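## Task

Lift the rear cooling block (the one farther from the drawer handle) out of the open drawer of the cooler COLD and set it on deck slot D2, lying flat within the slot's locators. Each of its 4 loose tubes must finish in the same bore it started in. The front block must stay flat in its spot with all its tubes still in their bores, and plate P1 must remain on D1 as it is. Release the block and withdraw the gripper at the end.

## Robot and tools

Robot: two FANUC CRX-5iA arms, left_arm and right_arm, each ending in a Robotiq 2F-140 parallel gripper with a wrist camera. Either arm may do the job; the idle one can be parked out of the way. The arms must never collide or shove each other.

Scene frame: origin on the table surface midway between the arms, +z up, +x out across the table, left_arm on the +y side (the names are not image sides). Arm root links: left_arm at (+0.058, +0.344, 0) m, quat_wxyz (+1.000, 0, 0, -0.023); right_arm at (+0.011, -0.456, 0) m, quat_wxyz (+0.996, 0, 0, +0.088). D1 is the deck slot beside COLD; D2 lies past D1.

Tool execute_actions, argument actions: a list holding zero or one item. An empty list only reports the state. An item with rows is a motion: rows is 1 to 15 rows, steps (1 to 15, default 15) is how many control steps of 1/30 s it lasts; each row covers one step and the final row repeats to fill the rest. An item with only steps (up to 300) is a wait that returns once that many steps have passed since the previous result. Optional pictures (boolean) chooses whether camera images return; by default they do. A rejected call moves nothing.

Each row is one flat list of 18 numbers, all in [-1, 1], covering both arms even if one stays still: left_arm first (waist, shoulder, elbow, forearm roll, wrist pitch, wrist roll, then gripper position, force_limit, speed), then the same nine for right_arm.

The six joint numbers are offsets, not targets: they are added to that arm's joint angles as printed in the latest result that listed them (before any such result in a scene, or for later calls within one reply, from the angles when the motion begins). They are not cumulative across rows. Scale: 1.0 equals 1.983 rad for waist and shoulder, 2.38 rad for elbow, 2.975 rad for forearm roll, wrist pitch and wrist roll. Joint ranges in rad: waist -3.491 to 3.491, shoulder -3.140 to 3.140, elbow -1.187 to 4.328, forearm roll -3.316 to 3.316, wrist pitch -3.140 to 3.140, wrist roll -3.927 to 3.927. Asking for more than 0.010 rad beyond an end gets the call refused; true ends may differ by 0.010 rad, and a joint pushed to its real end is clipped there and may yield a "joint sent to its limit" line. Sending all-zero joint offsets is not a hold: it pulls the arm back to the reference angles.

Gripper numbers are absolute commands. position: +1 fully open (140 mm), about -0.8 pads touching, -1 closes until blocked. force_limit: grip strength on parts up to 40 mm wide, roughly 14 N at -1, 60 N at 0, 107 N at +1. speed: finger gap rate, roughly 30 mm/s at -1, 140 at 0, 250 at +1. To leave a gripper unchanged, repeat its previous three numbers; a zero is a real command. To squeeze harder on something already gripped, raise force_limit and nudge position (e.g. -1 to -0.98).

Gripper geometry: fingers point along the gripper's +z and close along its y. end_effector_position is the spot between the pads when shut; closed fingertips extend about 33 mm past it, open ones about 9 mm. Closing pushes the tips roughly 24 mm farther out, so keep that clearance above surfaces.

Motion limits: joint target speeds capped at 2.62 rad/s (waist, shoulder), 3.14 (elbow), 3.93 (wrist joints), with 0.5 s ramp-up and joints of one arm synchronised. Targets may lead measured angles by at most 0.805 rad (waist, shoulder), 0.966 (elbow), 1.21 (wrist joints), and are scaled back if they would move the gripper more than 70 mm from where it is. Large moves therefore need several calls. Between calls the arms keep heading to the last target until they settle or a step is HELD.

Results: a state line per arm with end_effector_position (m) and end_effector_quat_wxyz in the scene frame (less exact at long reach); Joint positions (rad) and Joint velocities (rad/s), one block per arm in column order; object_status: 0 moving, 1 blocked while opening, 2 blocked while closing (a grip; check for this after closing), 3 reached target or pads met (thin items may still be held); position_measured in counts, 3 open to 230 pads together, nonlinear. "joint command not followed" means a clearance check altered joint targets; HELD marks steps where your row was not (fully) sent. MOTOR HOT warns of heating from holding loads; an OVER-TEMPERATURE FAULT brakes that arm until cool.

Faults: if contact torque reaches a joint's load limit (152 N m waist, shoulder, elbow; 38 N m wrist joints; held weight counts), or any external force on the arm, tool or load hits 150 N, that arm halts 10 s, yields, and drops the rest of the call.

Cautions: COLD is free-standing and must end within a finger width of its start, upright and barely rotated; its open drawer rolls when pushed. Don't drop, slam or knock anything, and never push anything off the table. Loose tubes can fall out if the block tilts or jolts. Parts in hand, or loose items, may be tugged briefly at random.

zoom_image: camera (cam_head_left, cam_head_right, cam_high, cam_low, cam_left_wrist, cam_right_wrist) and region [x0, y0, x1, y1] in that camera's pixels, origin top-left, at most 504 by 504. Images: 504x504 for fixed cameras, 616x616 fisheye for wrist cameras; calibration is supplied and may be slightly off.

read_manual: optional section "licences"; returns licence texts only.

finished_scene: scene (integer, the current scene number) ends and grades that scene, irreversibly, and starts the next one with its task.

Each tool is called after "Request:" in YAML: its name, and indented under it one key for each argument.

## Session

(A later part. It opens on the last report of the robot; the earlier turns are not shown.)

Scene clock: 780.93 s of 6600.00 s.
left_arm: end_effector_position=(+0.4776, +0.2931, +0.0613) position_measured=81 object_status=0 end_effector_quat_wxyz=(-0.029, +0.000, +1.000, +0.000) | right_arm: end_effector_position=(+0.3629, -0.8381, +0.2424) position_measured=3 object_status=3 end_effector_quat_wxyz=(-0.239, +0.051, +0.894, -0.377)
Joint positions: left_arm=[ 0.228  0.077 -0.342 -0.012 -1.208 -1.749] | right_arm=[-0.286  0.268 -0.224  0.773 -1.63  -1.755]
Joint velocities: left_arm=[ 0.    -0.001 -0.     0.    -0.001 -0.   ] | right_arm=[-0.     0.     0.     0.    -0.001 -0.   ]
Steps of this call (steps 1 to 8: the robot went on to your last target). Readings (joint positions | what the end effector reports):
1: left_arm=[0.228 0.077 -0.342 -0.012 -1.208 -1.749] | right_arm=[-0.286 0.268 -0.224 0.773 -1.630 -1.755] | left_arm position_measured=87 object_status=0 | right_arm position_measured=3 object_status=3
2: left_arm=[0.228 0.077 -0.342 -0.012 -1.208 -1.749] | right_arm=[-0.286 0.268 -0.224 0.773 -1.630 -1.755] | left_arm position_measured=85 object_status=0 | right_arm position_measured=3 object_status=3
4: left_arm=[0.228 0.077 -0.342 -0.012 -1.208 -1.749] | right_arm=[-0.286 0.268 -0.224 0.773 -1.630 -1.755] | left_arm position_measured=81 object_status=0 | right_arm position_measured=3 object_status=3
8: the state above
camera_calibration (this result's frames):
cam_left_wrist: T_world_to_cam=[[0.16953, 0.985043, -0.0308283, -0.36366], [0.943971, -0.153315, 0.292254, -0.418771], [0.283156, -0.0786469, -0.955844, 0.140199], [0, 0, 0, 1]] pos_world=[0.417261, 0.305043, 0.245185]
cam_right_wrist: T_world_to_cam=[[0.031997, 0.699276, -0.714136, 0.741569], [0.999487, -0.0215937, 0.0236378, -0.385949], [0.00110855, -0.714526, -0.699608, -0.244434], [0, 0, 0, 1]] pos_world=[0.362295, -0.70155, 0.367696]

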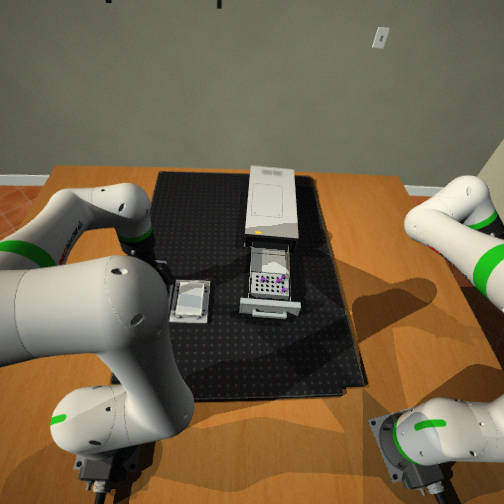

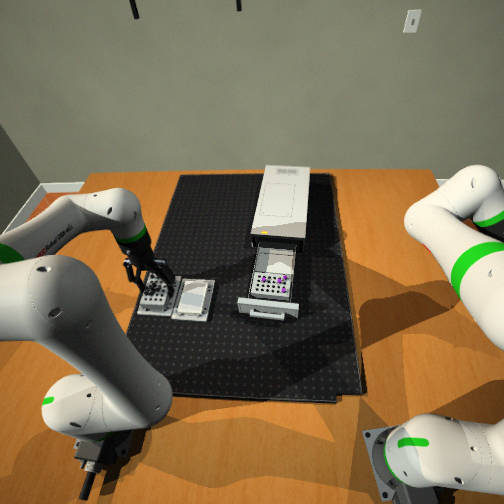

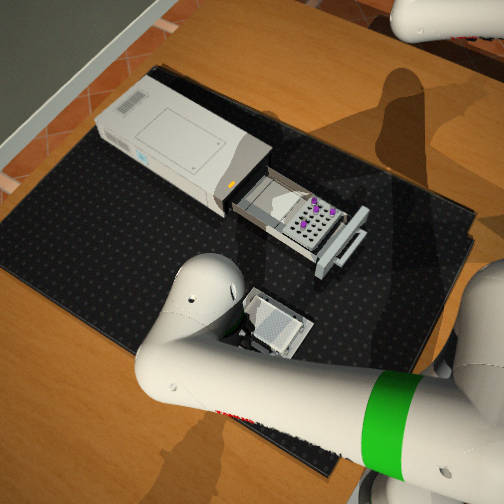

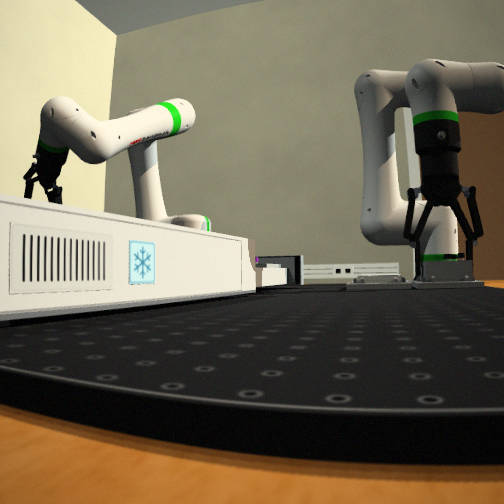

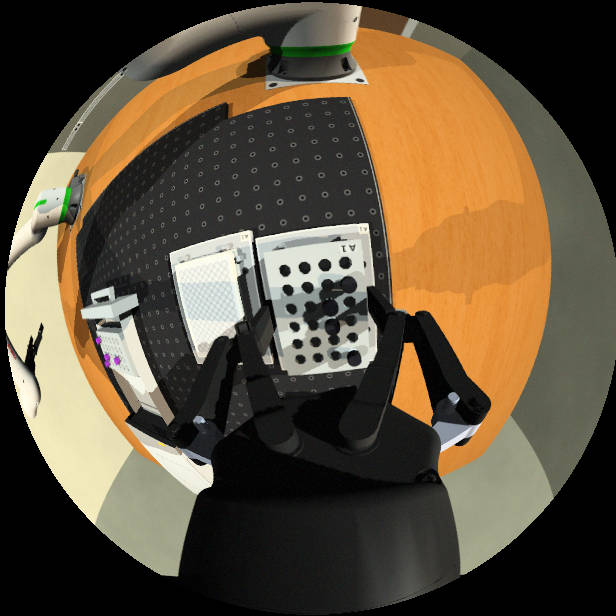

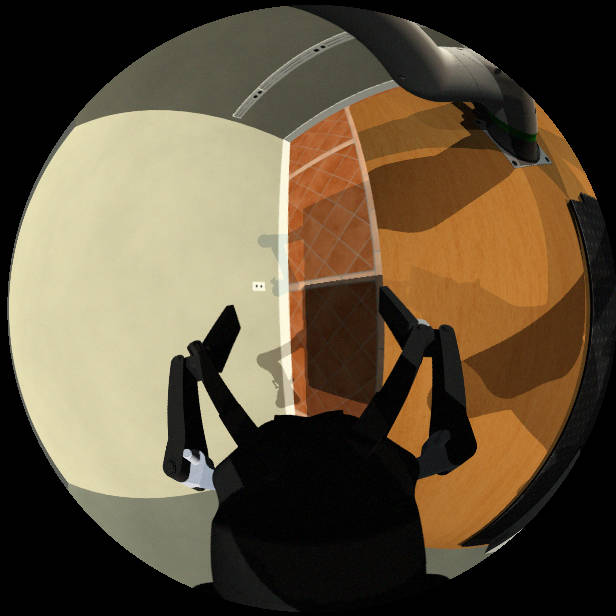

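Request:
execute_actions:
  actions:
    - {"rows": [[0,-0.0010,0.0014,0,-0.0018,0,0.38,0.8,-0.8,0,0,0,0,0,0,1,0,0],[0,-0.0035,0.0048,0,-0.0062,0,0.38,0.8,-0.8,0,0,0,0,0,0,1,0,0],[0,-0.0078,0.0108,0,-0.0138,0,0.38,0.8,-0.8,0,0,0,0,0,0,1,0,0],[0,-0.0133,0.0190,0,-0.0241,0,0.38,0.8,-0.8,0,0,0,0,0,0,1,0,0],[0,-0.0192,0.0295,0,-0.0364,0,0.38,0.8,-0.8,0,0,0,0,0,0,1,0,0],[0,-0.0255,0.0417,0,-0.0504,0,0.38,0.8,-0.8,0,0,0,0,0,0,1,0,0],[0,-0.0310,0.0547,0,-0.0644,0,0.38,0.8,-0.8,0,0,0,0,0,0,1,0,0],[0,-0.0357,0.0679,0,-0.0781,0,0.38,0.8,-0.8,0,0,0,0,0,0,1,0,0],[0,-0.0392,0.0799,0,-0.0900,0,0.38,0.8,-0.8,0,0,0,0,0,0,1,0,0],[0,-0.0415,0.0900,0,-0.0997,0,0.38,0.8,-0.8,0,0,0,0,0,0,1,0,0],[0,-0.0429,0.0974,0,-0.1065,0,0.38,0.8,-0.8,0,0,0,0,0,0,1,0,0],[0,-0.0436,0.1019,0,-0.1106,0,0.38,0.8,-0.8,0,0,0,0,0,0,1,0,0],[0,-0.0439,0.1041,0,-0.1126,0,0.38,0.8,-0.8,0,0,0,0,0,0,1,0,0]], "steps": 15}
  pictures: false

Request:
execute_actions:
  actions:
    - {"rows": [[0.01,0,0.002,0,-0.002,0,0.38,0.8,-0.8,0,0,0,0,0,0,1,0,0],[0.03,0,0.005,0,-0.005,0,0.38,0.8,-0.8,0,0,0,0,0,0,1,0,0],[0.06,0,0.01,0,-0.008,0,0.38,0.8,-0.8,0,0,0,0,0,0,1,0,0],[0.10,0,0.015,0,-0.012,0,0.38,0.8,-0.8,0,0,0,0,0,0,1,0,0],[0.3,0,0.03,0,-0.024,0,0.38,0.8,-0.8,0,0,0,0,0,0,1,0,0]], "steps": 15}
  pictures: false

Request:
execute_actions:
  actions:
    - {"steps": 18}

Scene clock: 800.03 s of 6600.00 s.
left_arm: end_effector_position=(+0.4792, +0.2937, +0.1845) position_measured=81 object_status=3 end_effector_quat_wxyz=(-0.029, -0.002, +1.000, +0.001) | right_arm: end_effector_position=(+0.3629, -0.8381, +0.2424) position_measured=3 object_status=3 end_effector_quat_wxyz=(-0.239, +0.051, +0.894, -0.377)
Joint positions: left_arm=[ 0.228 -0.003 -0.127 -0.012 -1.503 -1.749] | right_arm=[-0.286  0.268 -0.224  0.773 -1.63  -1.755]
Joint velocities: left_arm=[ 0.    -0.115  0.511 -0.    -0.622 -0.   ] | right_arm=[ 0.001  0.001 -0.     0.001  0.    -0.   ]
Steps of this call (steps 1 to 15: the robot went on to your last target; steps 16 to 90: nothing new was sent; then 15.60 s passed at rest; steps 91 to 105: all 15 steps of this action). Readings (joint positions | what the end effector reports):
91: left_arm=[0.228 0.077 -0.342 -0.012 -1.208 -1.749] | right_arm=[-0.286 0.268 -0.224 0.773 -1.630 -1.755] | left_arm position_measured=81 object_status=3 | right_arm position_measured=3 object_status=3
92: left_arm=[0.228 0.077 -0.341 -0.012 -1.209 -1.749] | right_arm=[-0.286 0.268 -0.224 0.773 -1.630 -1.755] | left_arm position_measured=81 object_status=3 | right_arm position_measured=3 object_status=3
94: left_arm=[0.228 0.072 -0.334 -0.012 -1.221 -1.749] | right_arm=[-0.286 0.268 -0.224 0.773 -1.630 -1.755] | left_arm position_measured=81 object_status=3 | right_arm position_measured=3 object_status=3
98: left_arm=[0.228 0.046 -0.283 -0.012 -1.299 -1.749] | right_arm=[-0.286 0.268 -0.224 0.773 -1.630 -1.755] | left_arm position_measured=81 object_status=3 | right_arm position_measured=3 object_status=3
105: the state above

Scene clock: 800.53 s of 6600.00 s.
left_arm: end_effector_position=(+0.4753, +0.4269, +0.2038) position_measured=81 object_status=3 end_effector_quat_wxyz=(-0.029, -0.158, +0.987, -0.004) | right_arm: end_effector_position=(+0.3629, -0.8381, +0.2424) position_measured=3 object_status=3 end_effector_quat_wxyz=(-0.239, +0.051, +0.894, -0.377)
Joint positions: left_arm=[ 0.542 -0.004 -0.082 -0.012 -1.549 -1.749] | right_arm=[-0.286  0.268 -0.224  0.773 -1.63  -1.755]
Joint velocities: left_arm=[ 0.816  0.002  0.079  0.    -0.073 -0.   ] | right_arm=[-0.001  0.    -0.001 -0.     0.001  0.001]
Steps of this call (steps 1 to 15: all 15 steps of this action). Readings (joint positions | what the end effector reports):
1: left_arm=[0.228 -0.006 -0.112 -0.012 -1.522 -1.749] | right_arm=[-0.286 0.268 -0.224 0.773 -1.630 -1.755] | left_arm position_measured=81 object_status=3 | right_arm position_measured=3 object_status=3
2: left_arm=[0.229 -0.008 -0.103 -0.012 -1.533 -1.749] | right_arm=[-0.286 0.268 -0.224 0.773 -1.630 -1.755] | left_arm position_measured=81 object_status=3 | right_arm position_measured=3 object_status=3
4: left_arm=[0.249 -0.006 -0.101 -0.012 -1.534 -1.749] | right_arm=[-0.286 0.268 -0.224 0.773 -1.630 -1.755] | left_arm position_measured=81 object_status=3 | right_arm position_measured=3 object_status=3
8: left_arm=[0.348 -0.004 -0.102 -0.012 -1.531 -1.749] | right_arm=[-0.286 0.268 -0.224 0.773 -1.630 -1.755] | left_arm position_measured=81 object_status=3 | right_arm position_measured=3 object_status=3
15: the state above

Scene clock: 801.13 s of 6600.00 s.
left_arm: end_effector_position=(+0.4370, +0.5404, +0.2151) position_measured=81 object_status=3 end_effector_quat_wxyz=(-0.028, -0.295, +0.955, -0.008) | right_arm: end_effector_position=(+0.3629, -0.8381, +0.2424) position_measured=3 object_status=3 end_effector_quat_wxyz=(-0.239, +0.051, +0.894, -0.377)
Joint positions: left_arm=[ 0.823 -0.003 -0.055 -0.012 -1.575 -1.749] | right_arm=[-0.286  0.268 -0.224  0.773 -1.63  -1.755]
Joint velocities: left_arm=[ 0.002  0.001 -0.001  0.    -0.     0.001] | right_arm=[ 0.     0.001  0.001 -0.001  0.001  0.001]
Steps of this call (steps 1 to 18: the robot went on to your last target). Readings (joint positions | what the end effector reports):
1: left_arm=[0.569 -0.004 -0.080 -0.012 -1.552 -1.749] | right_arm=[-0.286 0.268 -0.224 0.773 -1.630 -1.755] | left_arm position_measured=81 object_status=3 | right_arm position_measured=3 object_status=3
2: left_arm=[0.597 -0.004 -0.077 -0.012 -1.554 -1.749] | right_arm=[-0.286 0.268 -0.224 0.773 -1.630 -1.755] | left_arm position_measured=81 object_status=3 | right_arm position_measured=3 object_status=3
4: left_arm=[0.652 -0.003 -0.072 -0.012 -1.559 -1.749] | right_arm=[-0.286 0.268 -0.224 0.773 -1.630 -1.755] | left_arm position_measured=81 object_status=3 | right_arm position_measured=3 object_status=3
8: left_arm=[0.759 -0.003 -0.061 -0.012 -1.569 -1.749] | right_arm=[-0.286 0.268 -0.224 0.773 -1.630 -1.755] | left_arm position_measured=81 object_status=3 | right_arm position_measured=3 object_status=3
18: the state above
camera_calibration (this result's frames):
cam_left_wrist: T_world_to_cam=[[-0.41539, 0.909157, -0.0297601, -0.29926], [0.866186, 0.405325, 0.29229, -0.655368], [0.2778, 0.0956366, -0.955867, 0.226286], [0, 0, 0, 1]] pos_world=[0.380499, 0.51607, 0.398951]
cam_right_wrist: T_world_to_cam=[[0.031997, 0.699276, -0.714136, 0.741569], [0.999487, -0.0215939, 0.0236377, -0.38595], [0.00110827, -0.714526, -0.699608, -0.244434], [0, 0, 0, 1]] pos_world=[0.362295, -0.70155, 0.367696]

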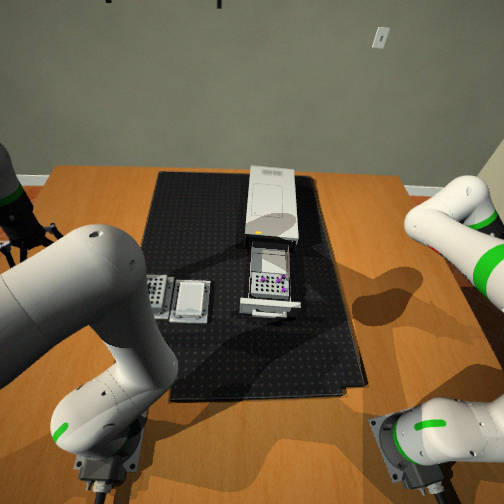

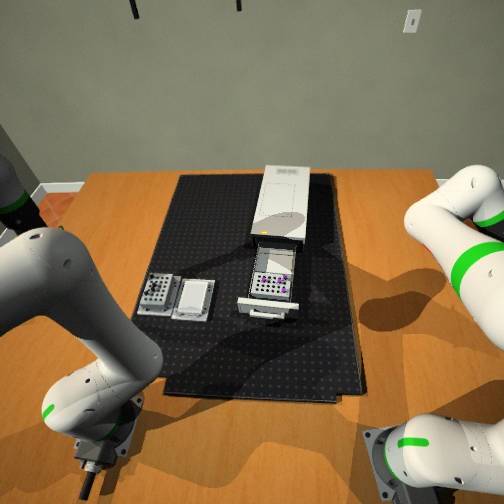

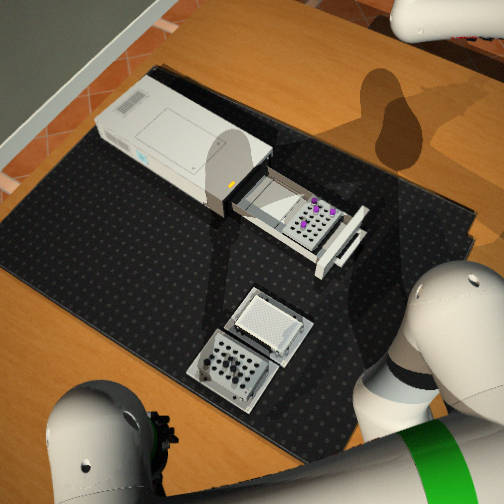

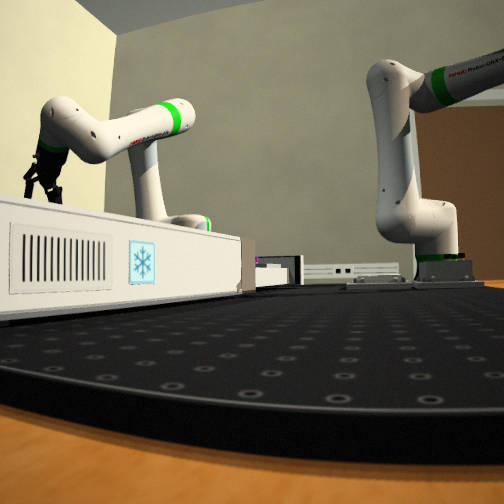

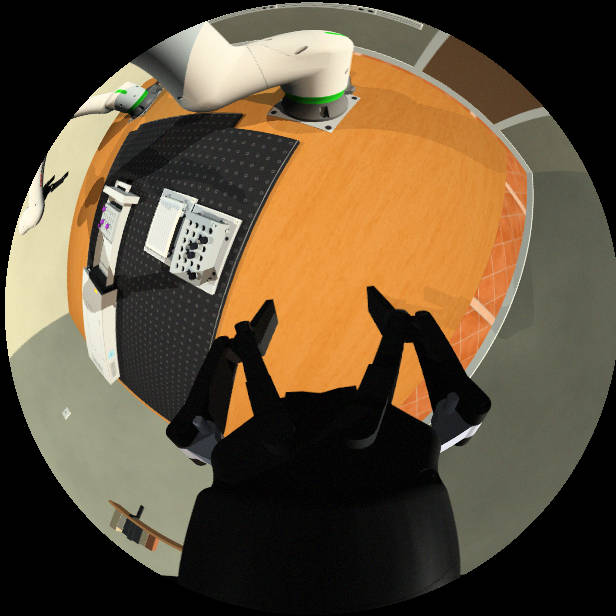

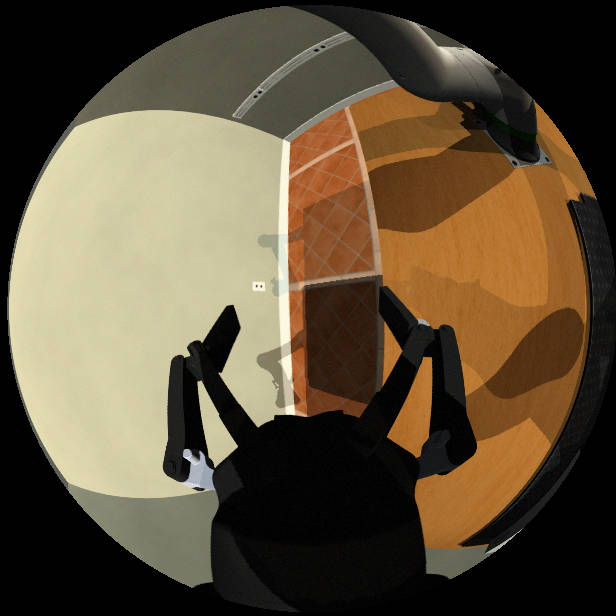

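Request:
zoom_image:
  camera: "cam_high"
  region: [180, 280, 320, 420]

Request:
zoom_image:
  camera: "cam_head_right"
  region: [130, 265, 220, 325]

Request:
zoom_image:
  camera: "cam_low"
  region: [405, 245, 495, 295]

Request:
zoom_image:
  camera: "cam_left_wrist"
  region: [140, 180, 260, 300]

Region (180, 280, 320, 420) of cam_high's 504x504 image, scaled by 3.600, with more detail than that image has.

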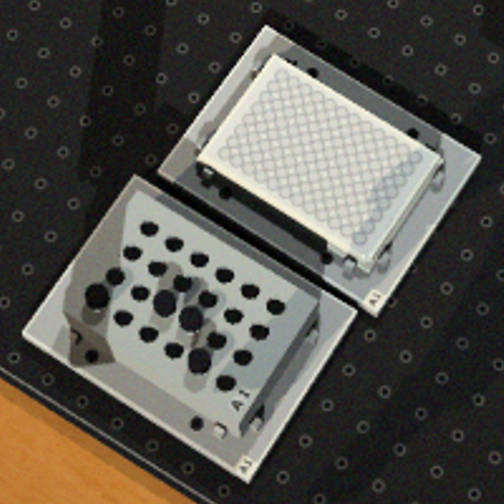

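Region (130, 265, 220, 325) of cam_head_right's 504x504 image, scaled by 5.600, with more detail than that image has.

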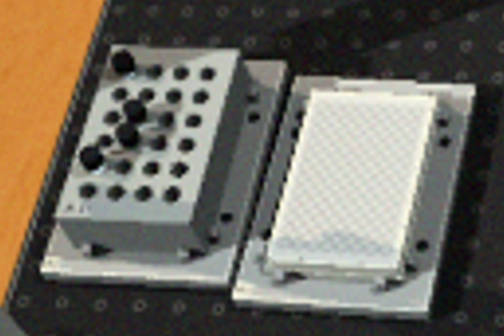

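Region (405, 245, 495, 295) of cam_low's 504x504 image, scaled by 5.600, with more detail than that image has.

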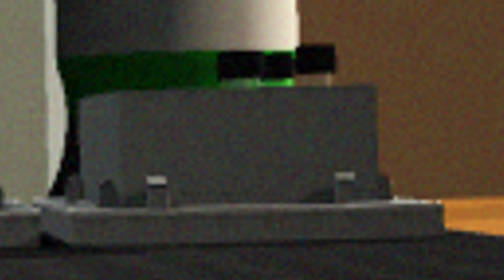

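Region (140, 180, 260, 300) of cam_left_wrist's 616x616 image, scaled by 4.200, with more detail than that image has.

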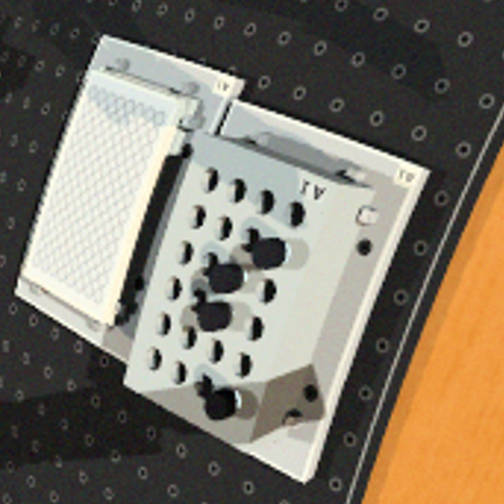

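Request:
zoom_image:
  camera: "cam_high"
  region: [220, 150, 380, 290]

Region (220, 150, 380, 290) of cam_high's 504x504 image, scaled by 3.150, with more detail than that image has; it fills the top 441 rows of this view, and the rest is white.

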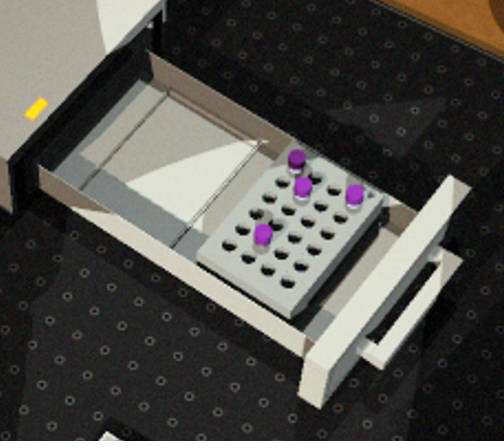

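Request:
finished_scene:
  scene: 1

The scene is finished: the task was done.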